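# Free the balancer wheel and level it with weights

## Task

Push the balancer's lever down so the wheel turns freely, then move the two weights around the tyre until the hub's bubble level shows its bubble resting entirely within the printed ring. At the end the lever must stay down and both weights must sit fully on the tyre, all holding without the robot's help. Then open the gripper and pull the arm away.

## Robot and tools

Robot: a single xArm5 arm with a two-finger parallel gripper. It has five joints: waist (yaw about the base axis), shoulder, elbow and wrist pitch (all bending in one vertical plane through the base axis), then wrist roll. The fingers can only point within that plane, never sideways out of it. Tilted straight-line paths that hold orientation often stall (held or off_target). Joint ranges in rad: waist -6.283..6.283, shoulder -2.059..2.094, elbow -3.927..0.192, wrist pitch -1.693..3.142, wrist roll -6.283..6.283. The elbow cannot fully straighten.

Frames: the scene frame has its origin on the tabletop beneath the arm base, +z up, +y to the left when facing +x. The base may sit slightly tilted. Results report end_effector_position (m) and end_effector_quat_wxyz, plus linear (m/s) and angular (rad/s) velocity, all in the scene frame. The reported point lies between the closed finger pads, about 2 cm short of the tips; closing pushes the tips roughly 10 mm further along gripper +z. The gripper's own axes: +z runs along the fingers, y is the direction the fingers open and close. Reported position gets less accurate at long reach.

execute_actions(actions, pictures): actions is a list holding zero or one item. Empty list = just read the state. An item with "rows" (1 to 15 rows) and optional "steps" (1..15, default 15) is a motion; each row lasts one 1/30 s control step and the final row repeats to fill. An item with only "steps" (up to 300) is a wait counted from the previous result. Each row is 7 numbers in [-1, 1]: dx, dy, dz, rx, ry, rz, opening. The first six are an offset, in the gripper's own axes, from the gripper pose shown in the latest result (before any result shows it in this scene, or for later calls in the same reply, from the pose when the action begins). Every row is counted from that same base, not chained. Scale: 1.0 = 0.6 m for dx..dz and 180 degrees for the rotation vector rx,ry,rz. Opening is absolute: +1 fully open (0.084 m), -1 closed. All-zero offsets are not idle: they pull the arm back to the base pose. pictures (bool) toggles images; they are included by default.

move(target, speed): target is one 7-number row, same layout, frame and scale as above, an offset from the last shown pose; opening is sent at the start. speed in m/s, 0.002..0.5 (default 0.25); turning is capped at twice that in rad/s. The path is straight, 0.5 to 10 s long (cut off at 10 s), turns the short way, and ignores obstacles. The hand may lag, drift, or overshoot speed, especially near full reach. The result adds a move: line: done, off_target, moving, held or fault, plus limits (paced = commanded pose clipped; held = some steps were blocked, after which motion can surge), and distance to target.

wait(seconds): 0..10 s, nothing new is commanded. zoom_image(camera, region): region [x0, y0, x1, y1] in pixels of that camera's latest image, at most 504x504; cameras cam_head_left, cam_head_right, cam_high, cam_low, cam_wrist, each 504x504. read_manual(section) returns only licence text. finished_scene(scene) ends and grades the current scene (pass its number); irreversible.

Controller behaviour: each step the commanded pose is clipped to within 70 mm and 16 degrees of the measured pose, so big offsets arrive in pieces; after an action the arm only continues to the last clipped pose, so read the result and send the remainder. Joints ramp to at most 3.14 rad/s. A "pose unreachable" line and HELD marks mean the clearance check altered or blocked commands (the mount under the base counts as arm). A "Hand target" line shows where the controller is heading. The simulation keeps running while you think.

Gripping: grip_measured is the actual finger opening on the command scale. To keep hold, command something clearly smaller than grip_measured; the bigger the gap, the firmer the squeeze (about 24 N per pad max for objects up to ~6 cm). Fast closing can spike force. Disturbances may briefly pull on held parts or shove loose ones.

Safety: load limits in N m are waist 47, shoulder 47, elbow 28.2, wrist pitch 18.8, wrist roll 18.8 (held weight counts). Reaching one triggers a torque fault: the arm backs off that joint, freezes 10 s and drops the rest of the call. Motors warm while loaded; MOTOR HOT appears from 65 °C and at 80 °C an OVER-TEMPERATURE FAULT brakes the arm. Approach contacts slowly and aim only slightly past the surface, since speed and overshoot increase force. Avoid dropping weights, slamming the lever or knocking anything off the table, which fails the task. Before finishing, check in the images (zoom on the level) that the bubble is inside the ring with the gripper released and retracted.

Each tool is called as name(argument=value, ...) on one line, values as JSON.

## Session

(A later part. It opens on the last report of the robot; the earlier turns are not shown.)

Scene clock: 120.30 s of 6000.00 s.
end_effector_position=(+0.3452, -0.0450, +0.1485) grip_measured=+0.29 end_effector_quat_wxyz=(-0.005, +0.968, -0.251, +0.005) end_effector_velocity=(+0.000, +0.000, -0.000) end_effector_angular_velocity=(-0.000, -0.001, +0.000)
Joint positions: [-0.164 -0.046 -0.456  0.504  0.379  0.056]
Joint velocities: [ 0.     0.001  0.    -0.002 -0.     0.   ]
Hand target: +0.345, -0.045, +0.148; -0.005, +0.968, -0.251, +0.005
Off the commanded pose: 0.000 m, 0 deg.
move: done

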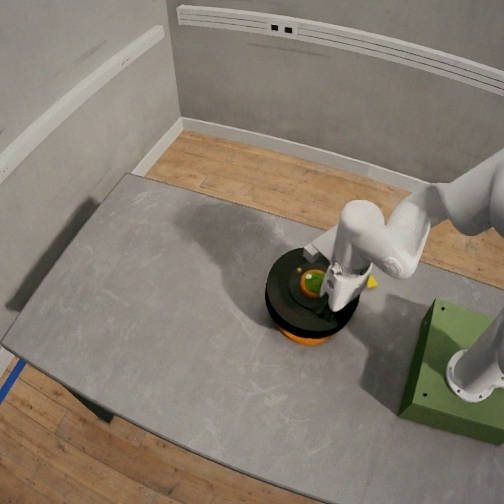

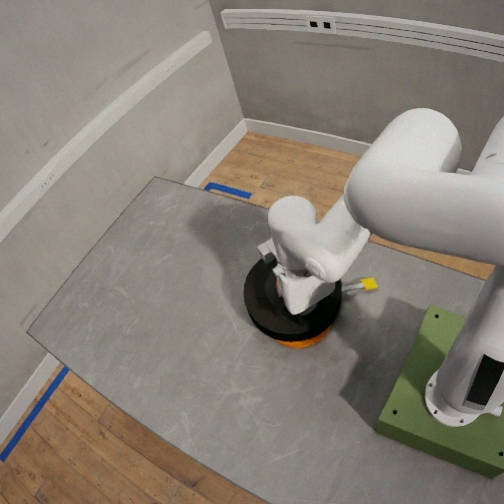

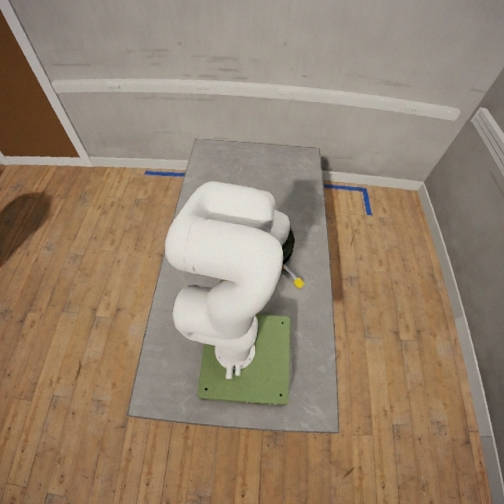

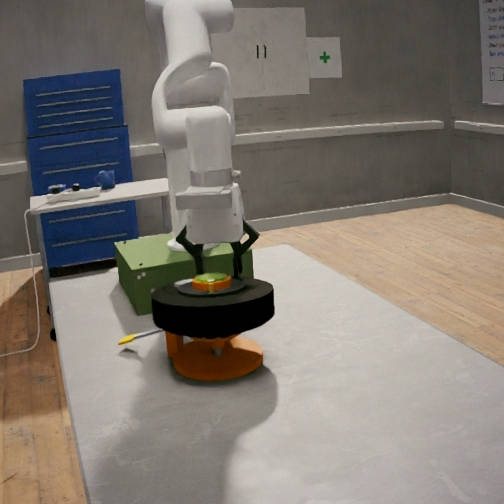

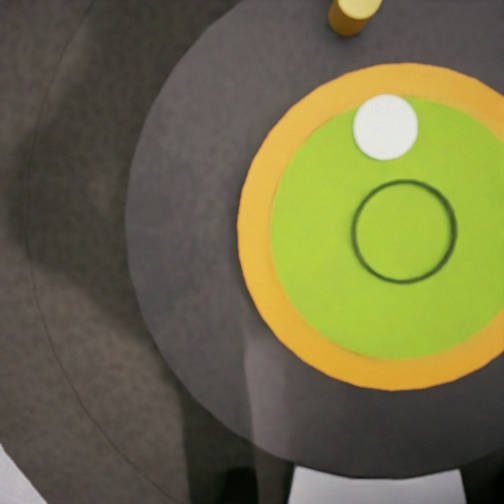

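execute_actions(actions=[{"rows": [[0,0,-0.001,0,0,0,0.22],[0,0,-0.001,0,0,0,0.16],[0,0,-0.001,0,0,0,0.10],[0,0,-0.001,0,0,0,0.05],[0,0,-0.001,0,0,0,0.03],[0,0,-0.001,0,0,0,0.0],[0,0,-0.001,0,0,0,-0.03],[0,0,-0.001,0,0,0,-0.06],[0,0,-0.001,0,0,0,-0.10],[0,0,-0.001,0,0,0,-0.15],[0,0,-0.001,0,0,0,-0.2],[0,0,-0.001,0,0,0,-0.27],[0,0,-0.001,0,0,0,-0.35]], "steps": 15}], pictures=false)

move(target=[0, 0, -0.085, 0, 0, 0, -0.35], speed=0.06)

wait(seconds=2)

Scene clock: 124.57 s of 6000.00 s.
end_effector_position=(+0.3459, -0.0452, +0.1497) grip_measured=-0.08 end_effector_quat_wxyz=(-0.005, +0.968, -0.251, +0.006) end_effector_velocity=(-0.001, +0.000, -0.001) end_effector_angular_velocity=(+0.000, +0.002, +0.000)
Joint positions: [-0.164 -0.049 -0.457  0.505  0.379  0.041]
Joint velocities: [0.    0.001 0.001 0.001 0.    0.   ]
Hand target: +0.345, -0.045, +0.149; -0.005, +0.968, -0.251, +0.005
Off the commanded pose: 0.001 m, 0 deg.
Steps of this call (steps 1 to 90: nothing new was sent; then 0.77 s passed at rest; steps 91 to 105: all 15 steps of this action). Readings (end_effector_position):
91: (+0.3451, -0.0451, +0.1484)
92: (+0.3452, -0.0452, +0.1487)
94: (+0.3456, -0.0454, +0.1493)
98: (+0.3460, -0.0453, +0.1497)
105: the state above

Scene clock: 126.00 s of 6000.00 s.
end_effector_position=(+0.3449, -0.0455, +0.2004) grip_measured=-0.09 end_effector_quat_wxyz=(-0.005, +0.968, -0.251, +0.005) end_effector_velocity=(+0.001, -0.000, +0.001) end_effector_angular_velocity=(-0.000, -0.001, -0.000)
Joint positions: [-0.164 -0.204 -0.489  0.693  0.379  0.04 ]
Joint velocities: [ 0.    -0.001 -0.003  0.003  0.    -0.   ]
Hand target: +0.345, -0.046, +0.201; -0.005, +0.968, -0.251, +0.006
Off the commanded pose: 0.000 m, 0 deg.
move: done

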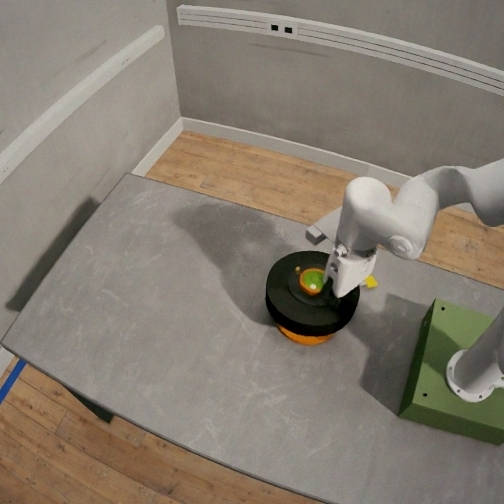

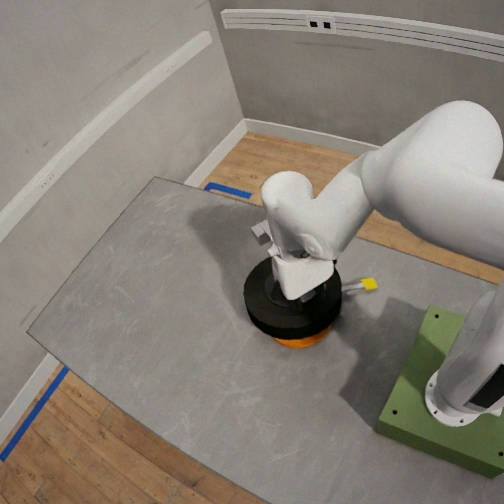

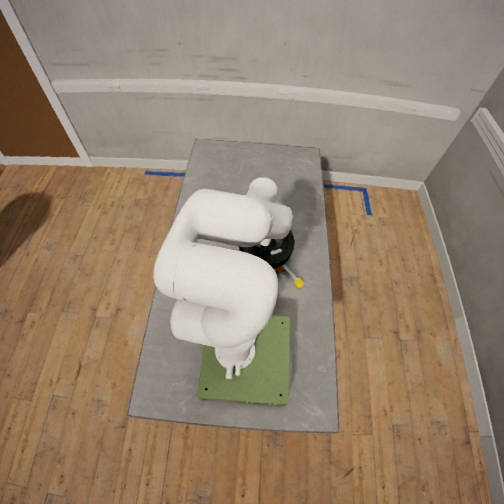

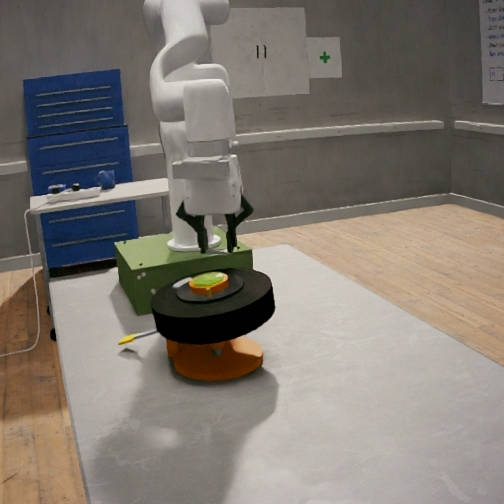

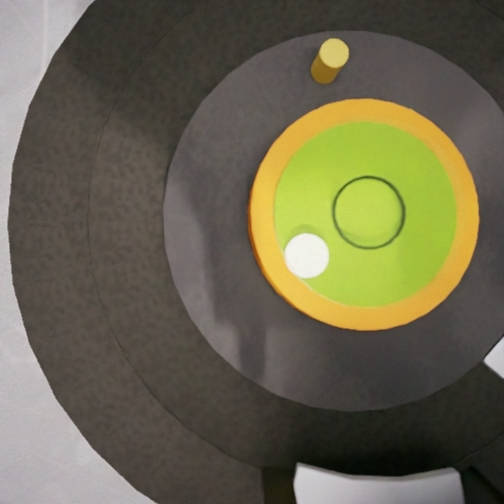

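Scene clock: 128.00 s of 6000.00 s.
end_effector_position=(+0.3450, -0.0455, +0.2006) grip_measured=-0.09 end_effector_quat_wxyz=(-0.005, +0.968, -0.251, +0.006) end_effector_velocity=(+0.000, +0.000, -0.000) end_effector_angular_velocity=(-0.000, -0.000, +0.001)
Joint positions: [-0.164 -0.205 -0.489  0.694  0.379  0.04 ]
Joint velocities: [ 0.001  0.    -0.    -0.     0.     0.   ]
Hand target: +0.345, -0.046, +0.201; -0.005, +0.968, -0.251, +0.006
Off the commanded pose: 0.000 m, 0 deg.
Steps of this call (steps 1 to 60: nothing new was sent). Readings (end_effector_position):
1: (+0.3449, -0.0455, +0.2004)
2: (+0.3449, -0.0455, +0.2004)
4: (+0.3449, -0.0455, +0.2005)
8: (+0.3450, -0.0455, +0.2006)
60: the state above

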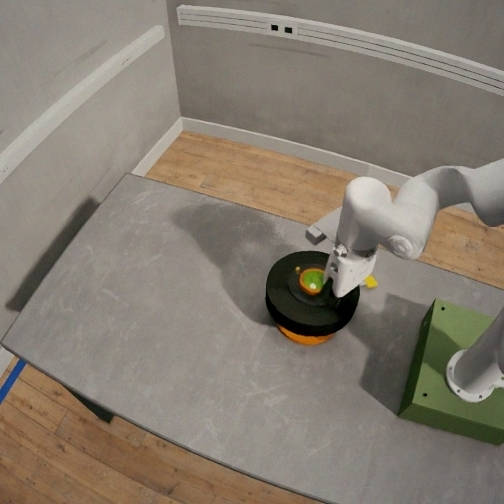

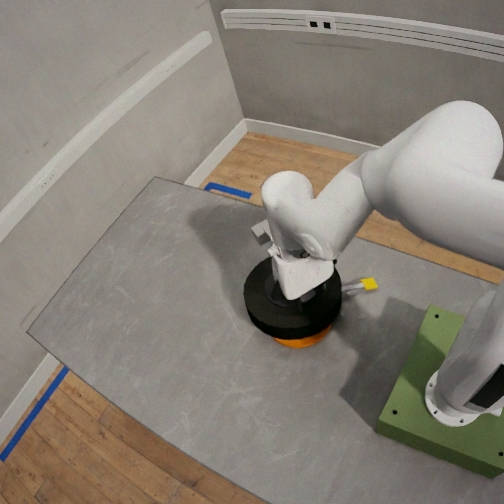

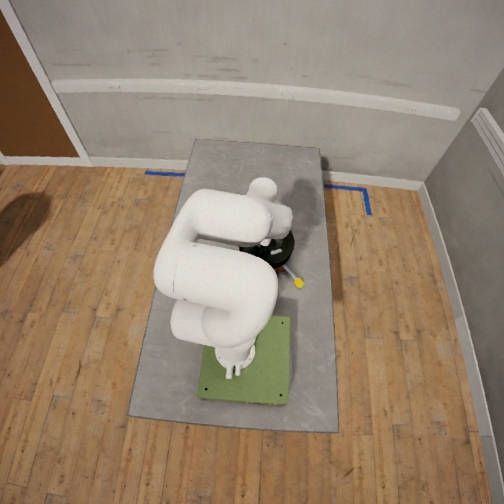

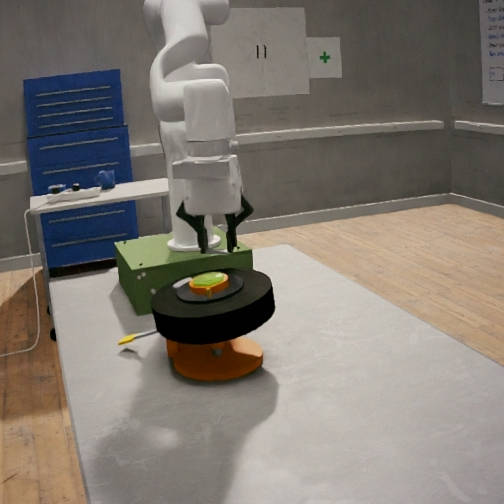

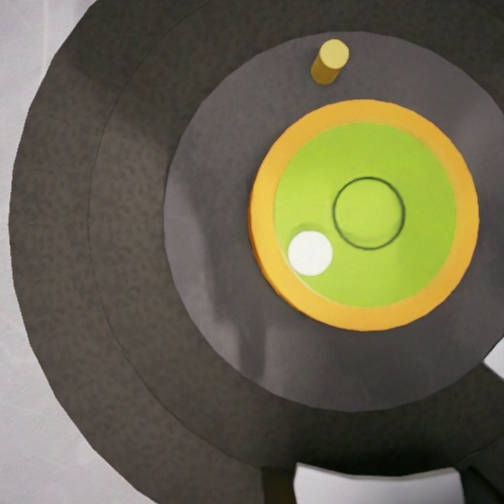

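move(target=[0.0575, -0.101, 0.026, 0, 0, 0.325, -0.35], speed=0.3)

Scene clock: 148.20 s of 6000.00 s.
end_effector_position=(+0.4048, -0.0092, +0.1861) grip_measured=-0.09 end_effector_quat_wxyz=(-0.007, +0.722, -0.692, +0.002) end_effector_velocity=(+0.000, +0.000, -0.000) end_effector_angular_velocity=(+0.000, +0.000, -0.005)
Joint positions: [-0.056  0.019 -0.678  0.659  1.507  0.04 ]
Joint velocities: [ 0.001  0.001 -0.001 -0.     0.006 -0.   ]
Hand target: +0.405, -0.009, +0.186; -0.007, +0.722, -0.692, +0.002
Off the commanded pose: 0.000 m, 0 deg.
After step 90, 15.07 s passed at rest.
move: done

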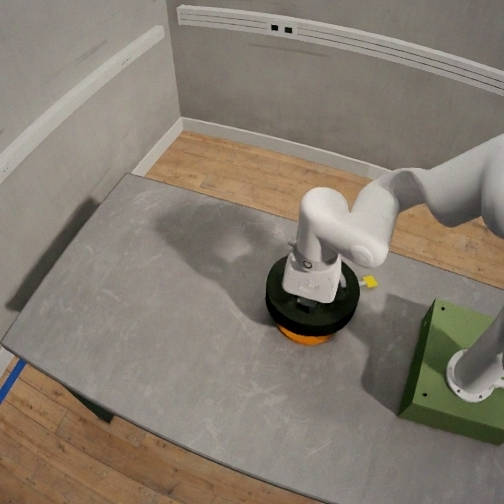

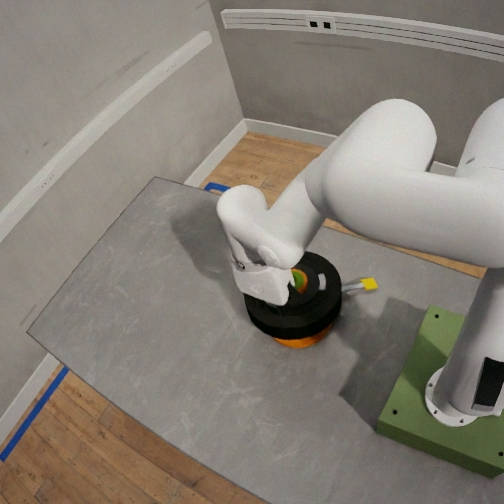

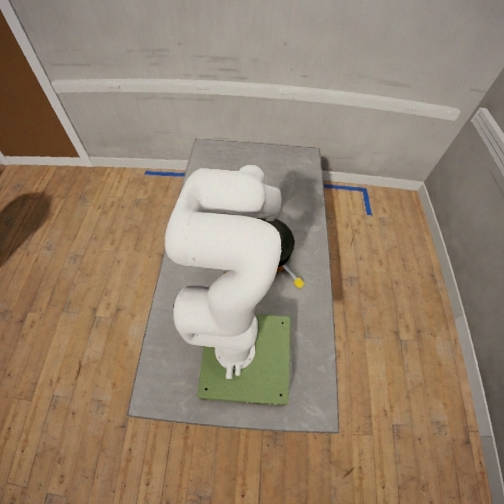

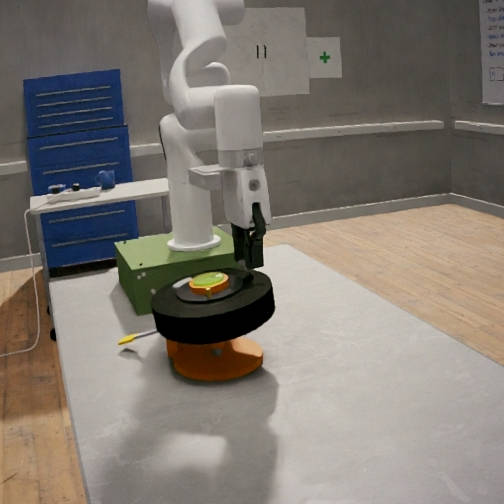

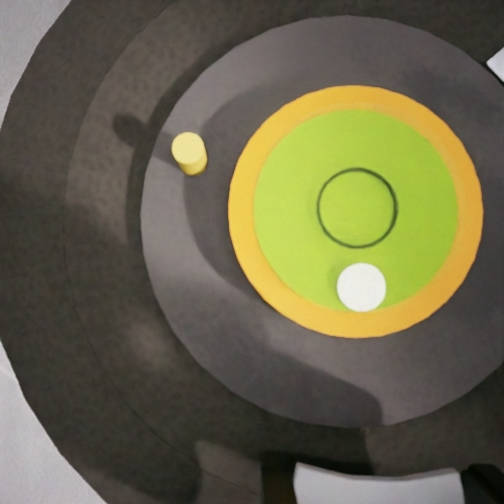

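move(target=[-0.0045, -0.0015, 0.022, 0, 0, 0, -0.35], speed=0.05)

move(target=[0, 0, 0.026, 0, 0, 0, -0.35], speed=0.012)

Scene clock: 154.60 s of 6000.00 s.
end_effector_position=(+0.4058, -0.0063, +0.1730) grip_measured=-0.09 end_effector_quat_wxyz=(-0.007, +0.722, -0.692, +0.002) end_effector_velocity=(+0.001, -0.000, +0.000) end_effector_angular_velocity=(-0.000, -0.004, -0.000)
Joint positions: [-0.05   0.054 -0.673  0.618  1.514  0.04 ]
Joint velocities: [-0.     0.001 -0.002 -0.003  0.     0.   ]
Hand target: +0.406, -0.006, +0.173; -0.007, +0.722, -0.692, +0.002
Off the commanded pose: 0.000 m, 0 deg.
After step 90, 2.67 s passed at rest.
move: done

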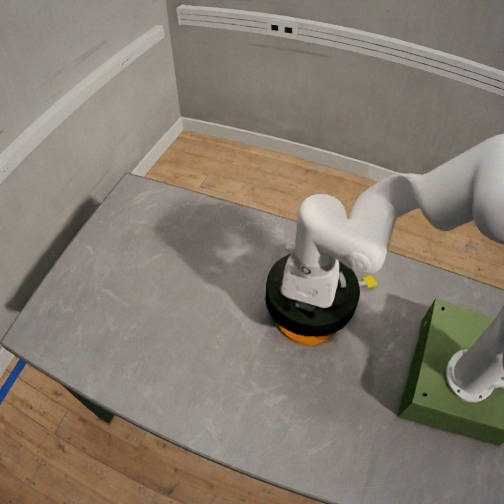

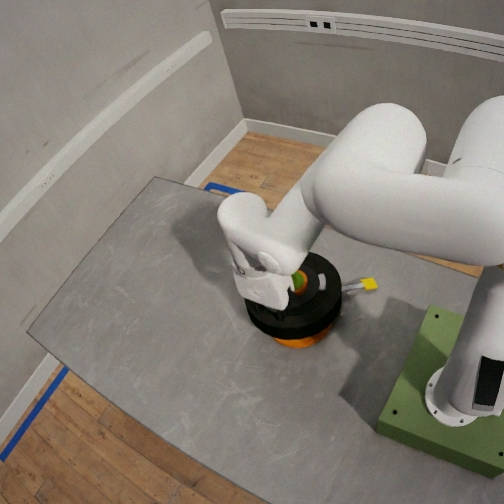

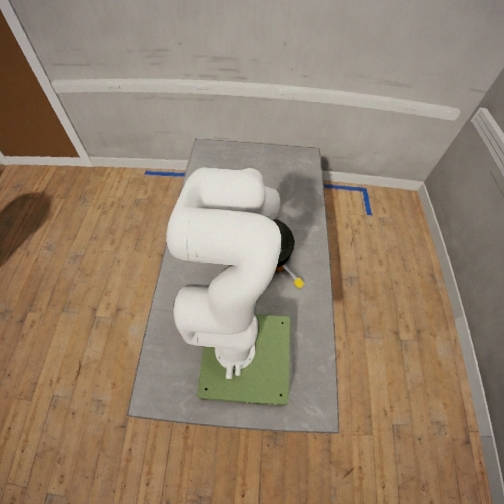

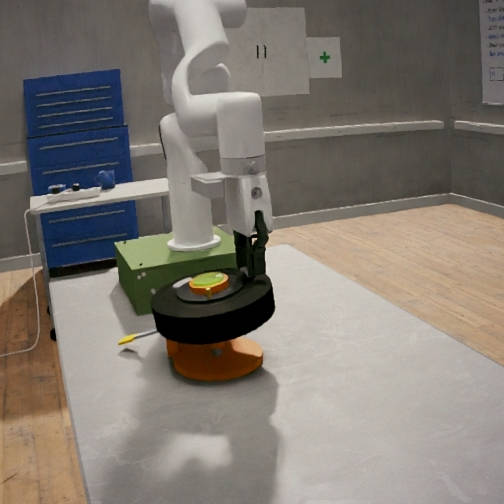

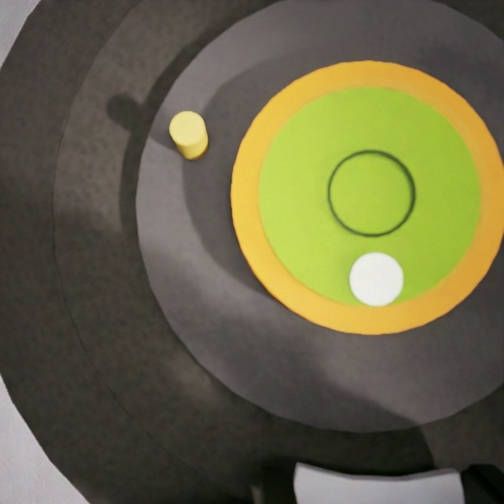

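Scene clock: 156.13 s of 6000.00 s.
end_effector_position=(+0.4060, -0.0062, +0.1574) grip_measured=-0.09 end_effector_quat_wxyz=(-0.007, +0.722, -0.692, +0.002) end_effector_velocity=(+0.001, -0.000, -0.000) end_effector_angular_velocity=(-0.000, -0.003, -0.001)
Joint positions: [-0.05   0.096 -0.666  0.569  1.514  0.04 ]
Joint velocities: [-0.     0.001 -0.    -0.004  0.    -0.   ]
Hand target: +0.406, -0.006, +0.157; -0.007, +0.722, -0.692, +0.002
Off the commanded pose: 0.000 m, 0 deg.
move: done

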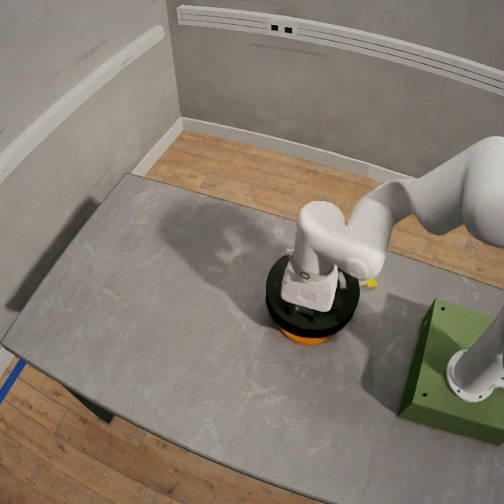

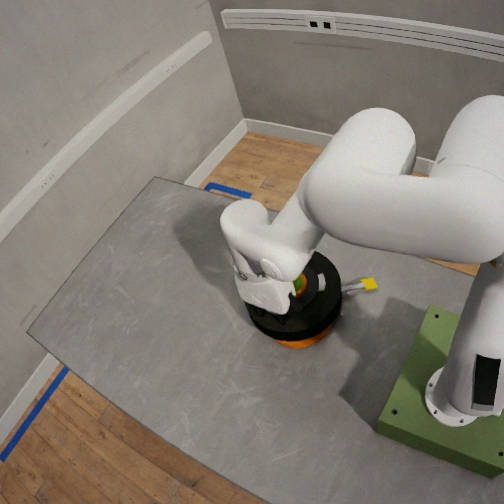

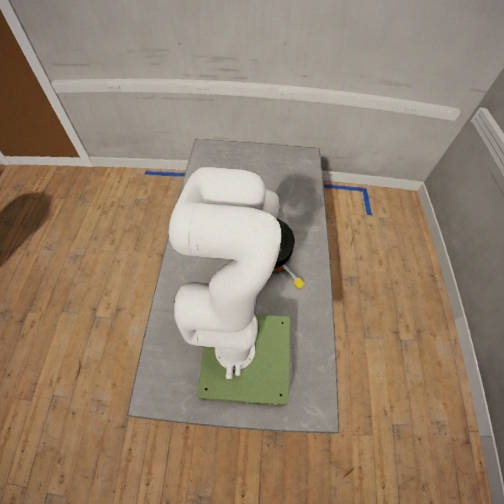

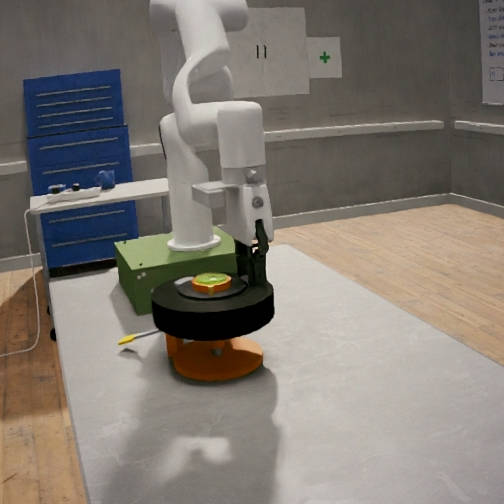

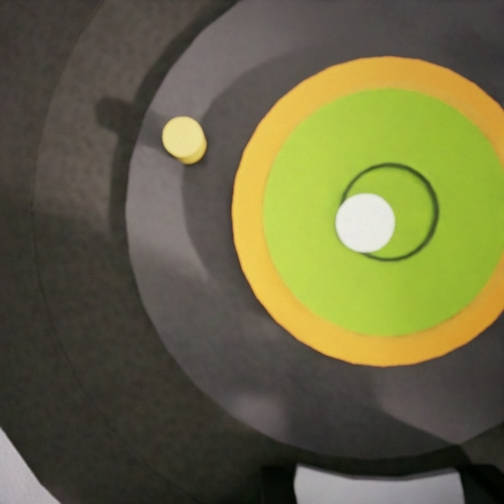

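Near level. Go down 1 mm, release, lift.

execute_actions(actions=[{"rows": [[0,0,0.0005,0,0,0,-0.35],[0,0,0.001,0,0,0,-0.35],[0,0,0.0015,0,0,0,-0.35],[0,0,0.0015,0,0,0,-0.35],[0,0,0.0015,0,0,0,-0.2],[0,0,0.0015,0,0,0,-0.1],[0,0,0.0015,0,0,0,-0.05],[0,0,0.0015,0,0,0,0.0],[0,0,0.0015,0,0,0,0.06],[0,0,0.0015,0,0,0,0.12],[0,0,0.0015,0,0,0,0.2],[0,0,0.0015,0,0,0,0.3]], "steps": 15}], pictures=false)

move(target=[0, 0, -0.1, 0, 0, 0, 0.3], speed=0.07)

wait(seconds=3)

Scene clock: 160.73 s of 6000.00 s.
end_effector_position=(+0.4060, -0.0062, +0.1565) grip_measured=+0.29 end_effector_quat_wxyz=(-0.007, +0.722, -0.692, +0.002) end_effector_velocity=(-0.000, +0.000, -0.000) end_effector_angular_velocity=(+0.000, +0.000, +0.000)
Joint positions: [-0.05   0.099 -0.666  0.567  1.514  0.056]
Joint velocities: [ 0.     0.     0.001 -0.001  0.     0.005]
Hand target: +0.406, -0.006, +0.157; -0.007, +0.722, -0.692, +0.002
Off the commanded pose: 0.000 m, 0 deg.
Steps of this call (steps 1 to 90: nothing new was sent; then 1.10 s passed at rest; steps 91 to 105: all 15 steps of this action). Readings (end_effector_position):
91: (+0.4060, -0.0062, +0.1574)
92: (+0.4060, -0.0062, +0.1573)
94: (+0.4061, -0.0062, +0.1570)
98: (+0.4059, -0.0062, +0.1565)
105: the state above

Scene clock: 162.17 s of 6000.00 s.
end_effector_position=(+0.4049, -0.0067, +0.2163) grip_measured=+0.29 end_effector_quat_wxyz=(-0.007, +0.722, -0.692, +0.002) end_effector_velocity=(+0.000, -0.000, +0.001) end_effector_angular_velocity=(-0.000, -0.001, -0.001)
Joint positions: [-0.05  -0.049 -0.705  0.755  1.514  0.056]
Joint velocities: [-0.001 -0.002 -0.001  0.002  0.    -0.   ]
Hand target: +0.405, -0.007, +0.217; -0.007, +0.722, -0.692, +0.002
Off the commanded pose: 0.000 m, 0 deg.
move: done

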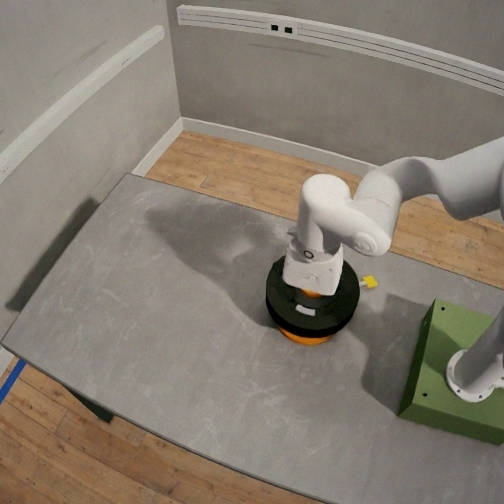

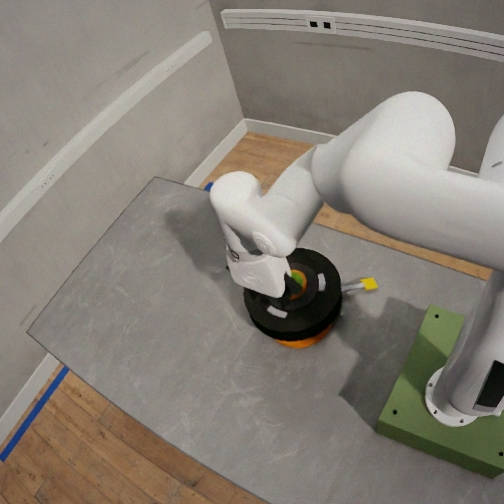

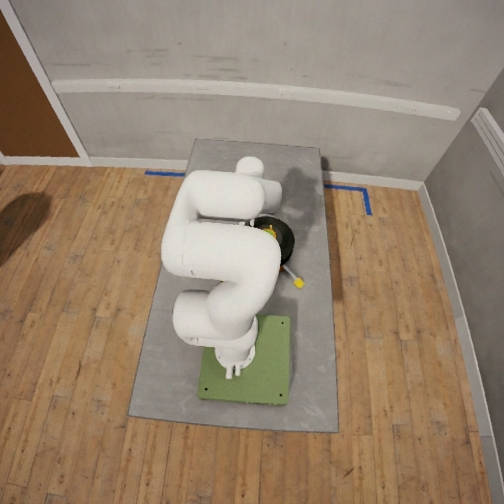

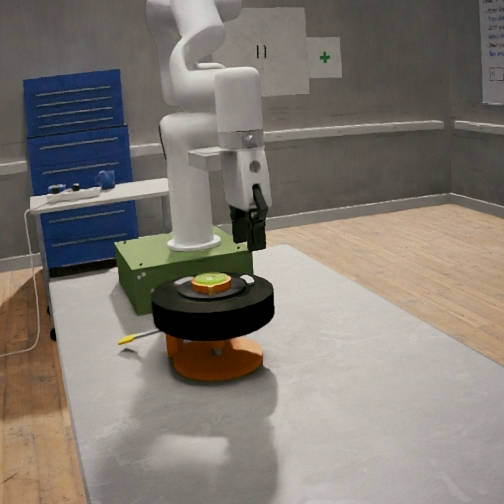

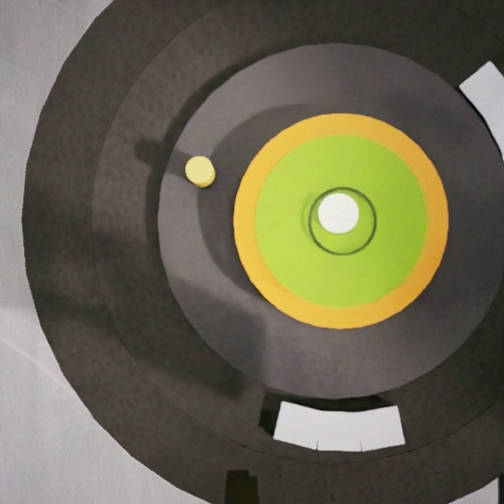

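Scene clock: 165.17 s of 6000.00 s.
end_effector_position=(+0.4051, -0.0067, +0.2166) grip_measured=+0.29 end_effector_quat_wxyz=(-0.007, +0.722, -0.692, +0.002) end_effector_velocity=(+0.000, +0.000, +0.000) end_effector_angular_velocity=(-0.000, -0.001, +0.000)
Joint positions: [-0.05  -0.05  -0.706  0.755  1.514  0.056]
Joint velocities: [ 0.    -0.    -0.001  0.    -0.    -0.   ]
Hand target: +0.405, -0.007, +0.217; -0.007, +0.722, -0.692, +0.002
Off the commanded pose: 0.000 m, 0 deg.
Steps of this call (steps 1 to 90: nothing new was sent). Readings (end_effector_position):
1: (+0.4049, -0.0067, +0.2163)
2: (+0.4050, -0.0067, +0.2164)
4: (+0.4050, -0.0067, +0.2164)
8: (+0.4051, -0.0067, +0.2165)
90: the state above

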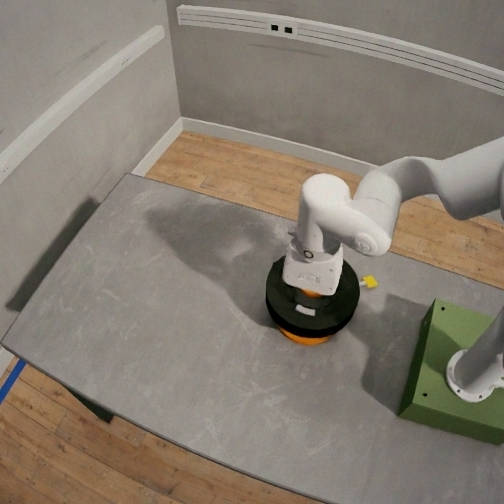

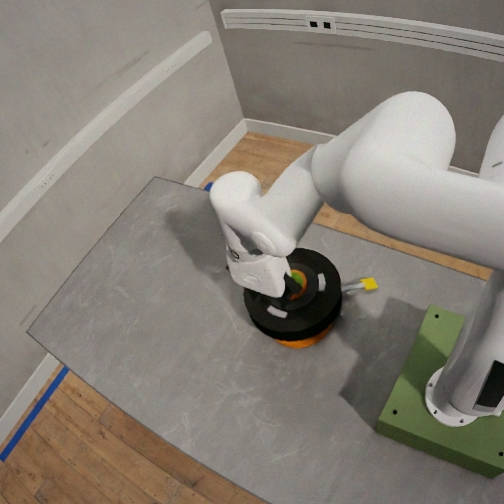

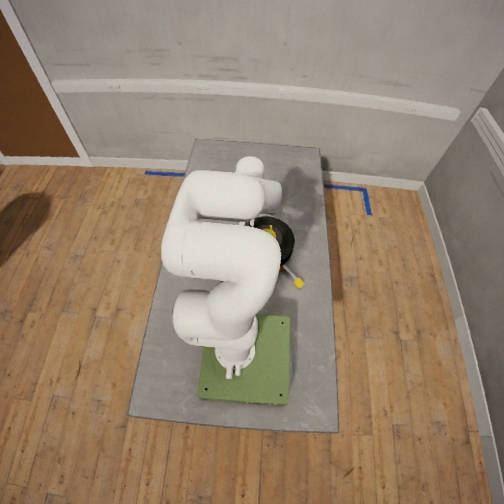

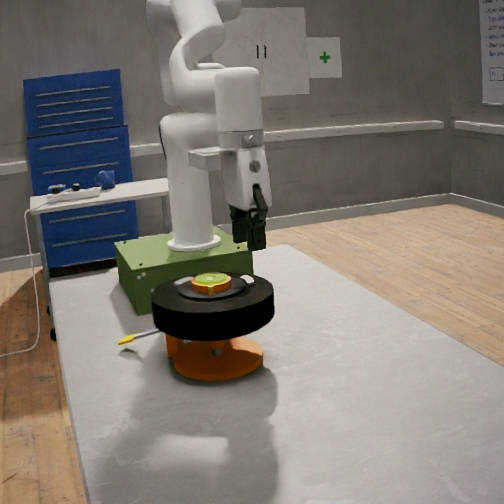

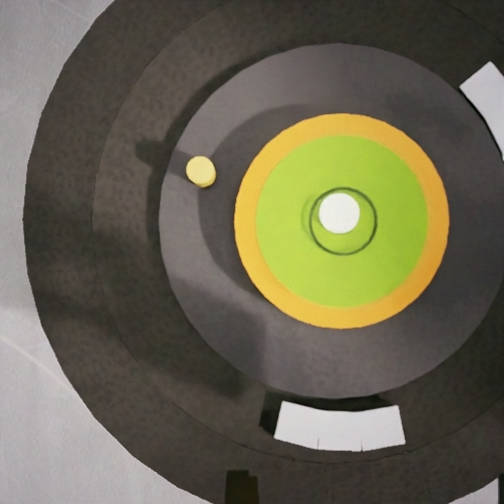

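zoom_image(camera="cam_wrist", region=[293, 171, 393, 271])

Region (293, 171, 393, 271) of cam_wrist's 504x504 image, scaled by 5.040, with more detail than that image has.

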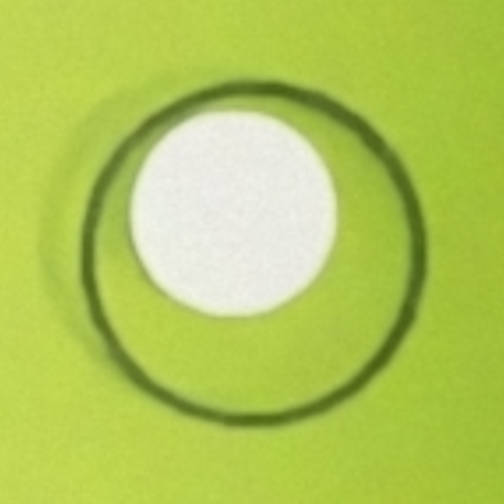

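move(target=[0.009, 0.052, -0.1, 0, 0, 0, 0.3], speed=0.15)

zoom_image(camera="cam_wrist", region=[187, 188, 287, 288])

Scene clock: 171.40 s of 6000.00 s.
end_effector_position=(+0.3732, -0.0138, +0.2758) grip_measured=+0.29 end_effector_quat_wxyz=(-0.007, +0.722, -0.692, +0.002) end_effector_velocity=(+0.001, -0.000, +0.003) end_effector_angular_velocity=(-0.000, -0.006, -0.000)
Joint positions: [-0.069 -0.266 -0.678  0.944  1.495  0.056]
Joint velocities: [-0.001 -0.004 -0.003  0.002 -0.     0.   ]
Hand target: +0.373, -0.014, +0.276; -0.007, +0.722, -0.692, +0.002
Off the commanded pose: 0.000 m, 0 deg.
After step 90, 2.33 s passed at rest.
move: done

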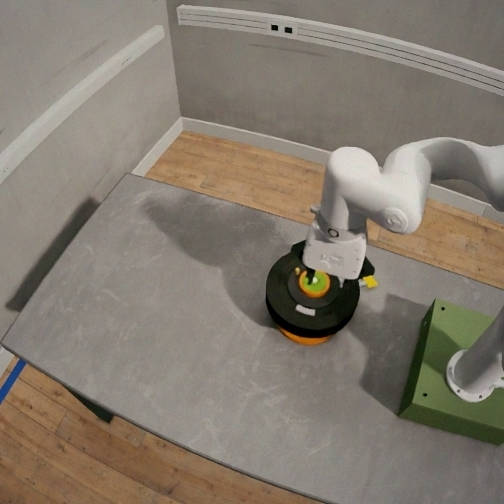

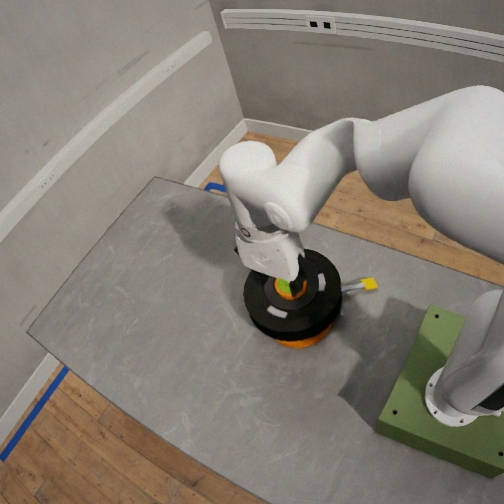

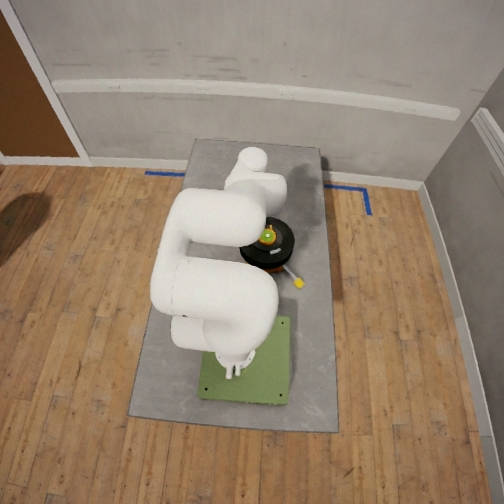

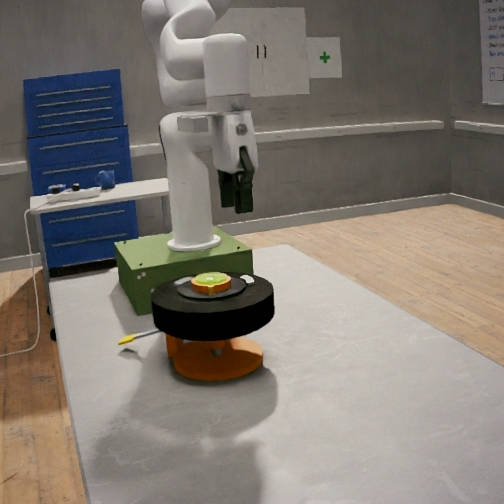

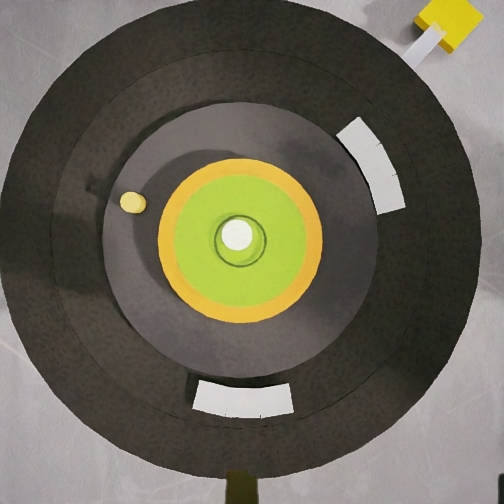

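Region (187, 188, 287, 288) of cam_wrist's 504x504 image, scaled by 5.040, with more detail than that image has.

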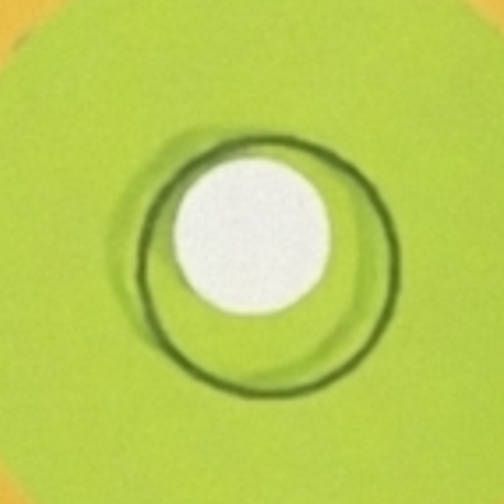

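move(target=[-0.22, 0.1, -0.08, 0, 0, 0, 0.3], speed=0.25)

zoom_image(camera="cam_head_left", region=[260, 240, 390, 340])

Scene clock: 177.73 s of 6000.00 s.
end_effector_position=(+0.3068, +0.1148, +0.3236) grip_measured=+0.29 end_effector_quat_wxyz=(-0.007, +0.722, -0.692, +0.002) end_effector_velocity=(+0.000, +0.002, +0.001) end_effector_angular_velocity=(+0.001, -0.003, +0.001)
Joint positions: [ 0.324 -0.493 -0.632  1.126  1.888  0.056]
Joint velocities: [ 0.005 -0.002 -0.002  0.001  0.004  0.   ]
Hand target: +0.307, +0.115, +0.324; -0.007, +0.722, -0.692, +0.002
Off the commanded pose: 0.001 m, 0 deg.
After step 90, 2.23 s passed at rest.
move: done

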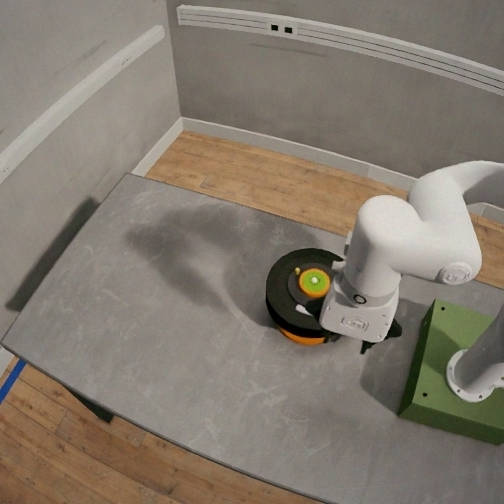

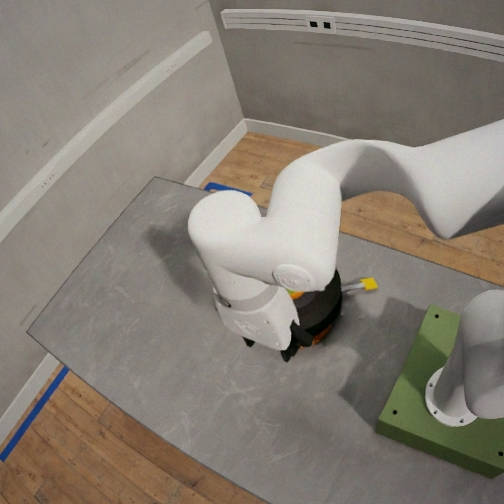

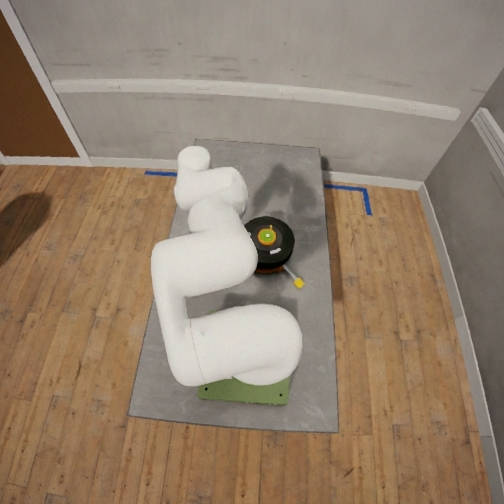

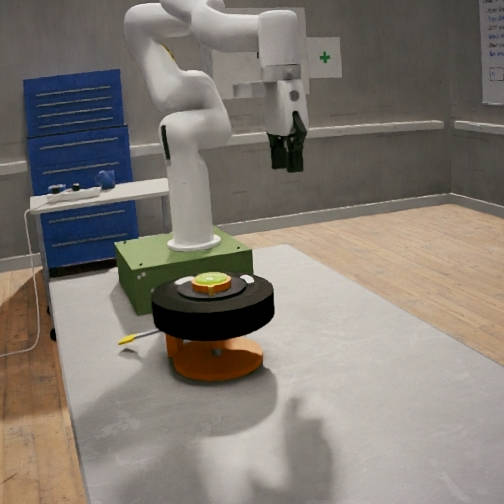

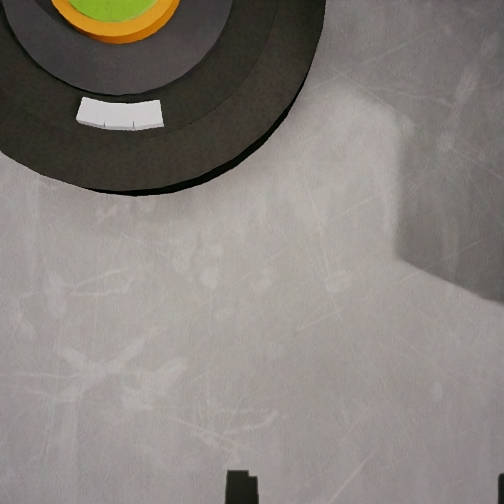

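Region (260, 240, 390, 340) of cam_head_left's 504x504 image, scaled by 3.877, with more detail than that image has; it fills the top 388 rows of this view, and the rest is white.

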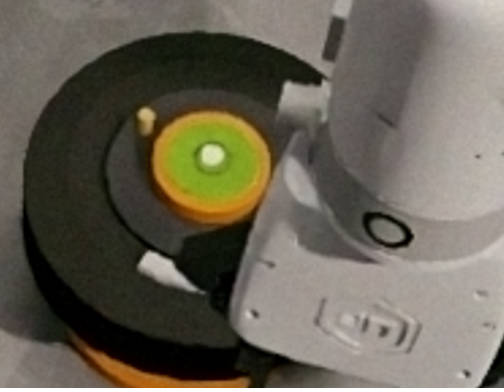

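finished_scene(scene=2)

The scene is finished: the task was done.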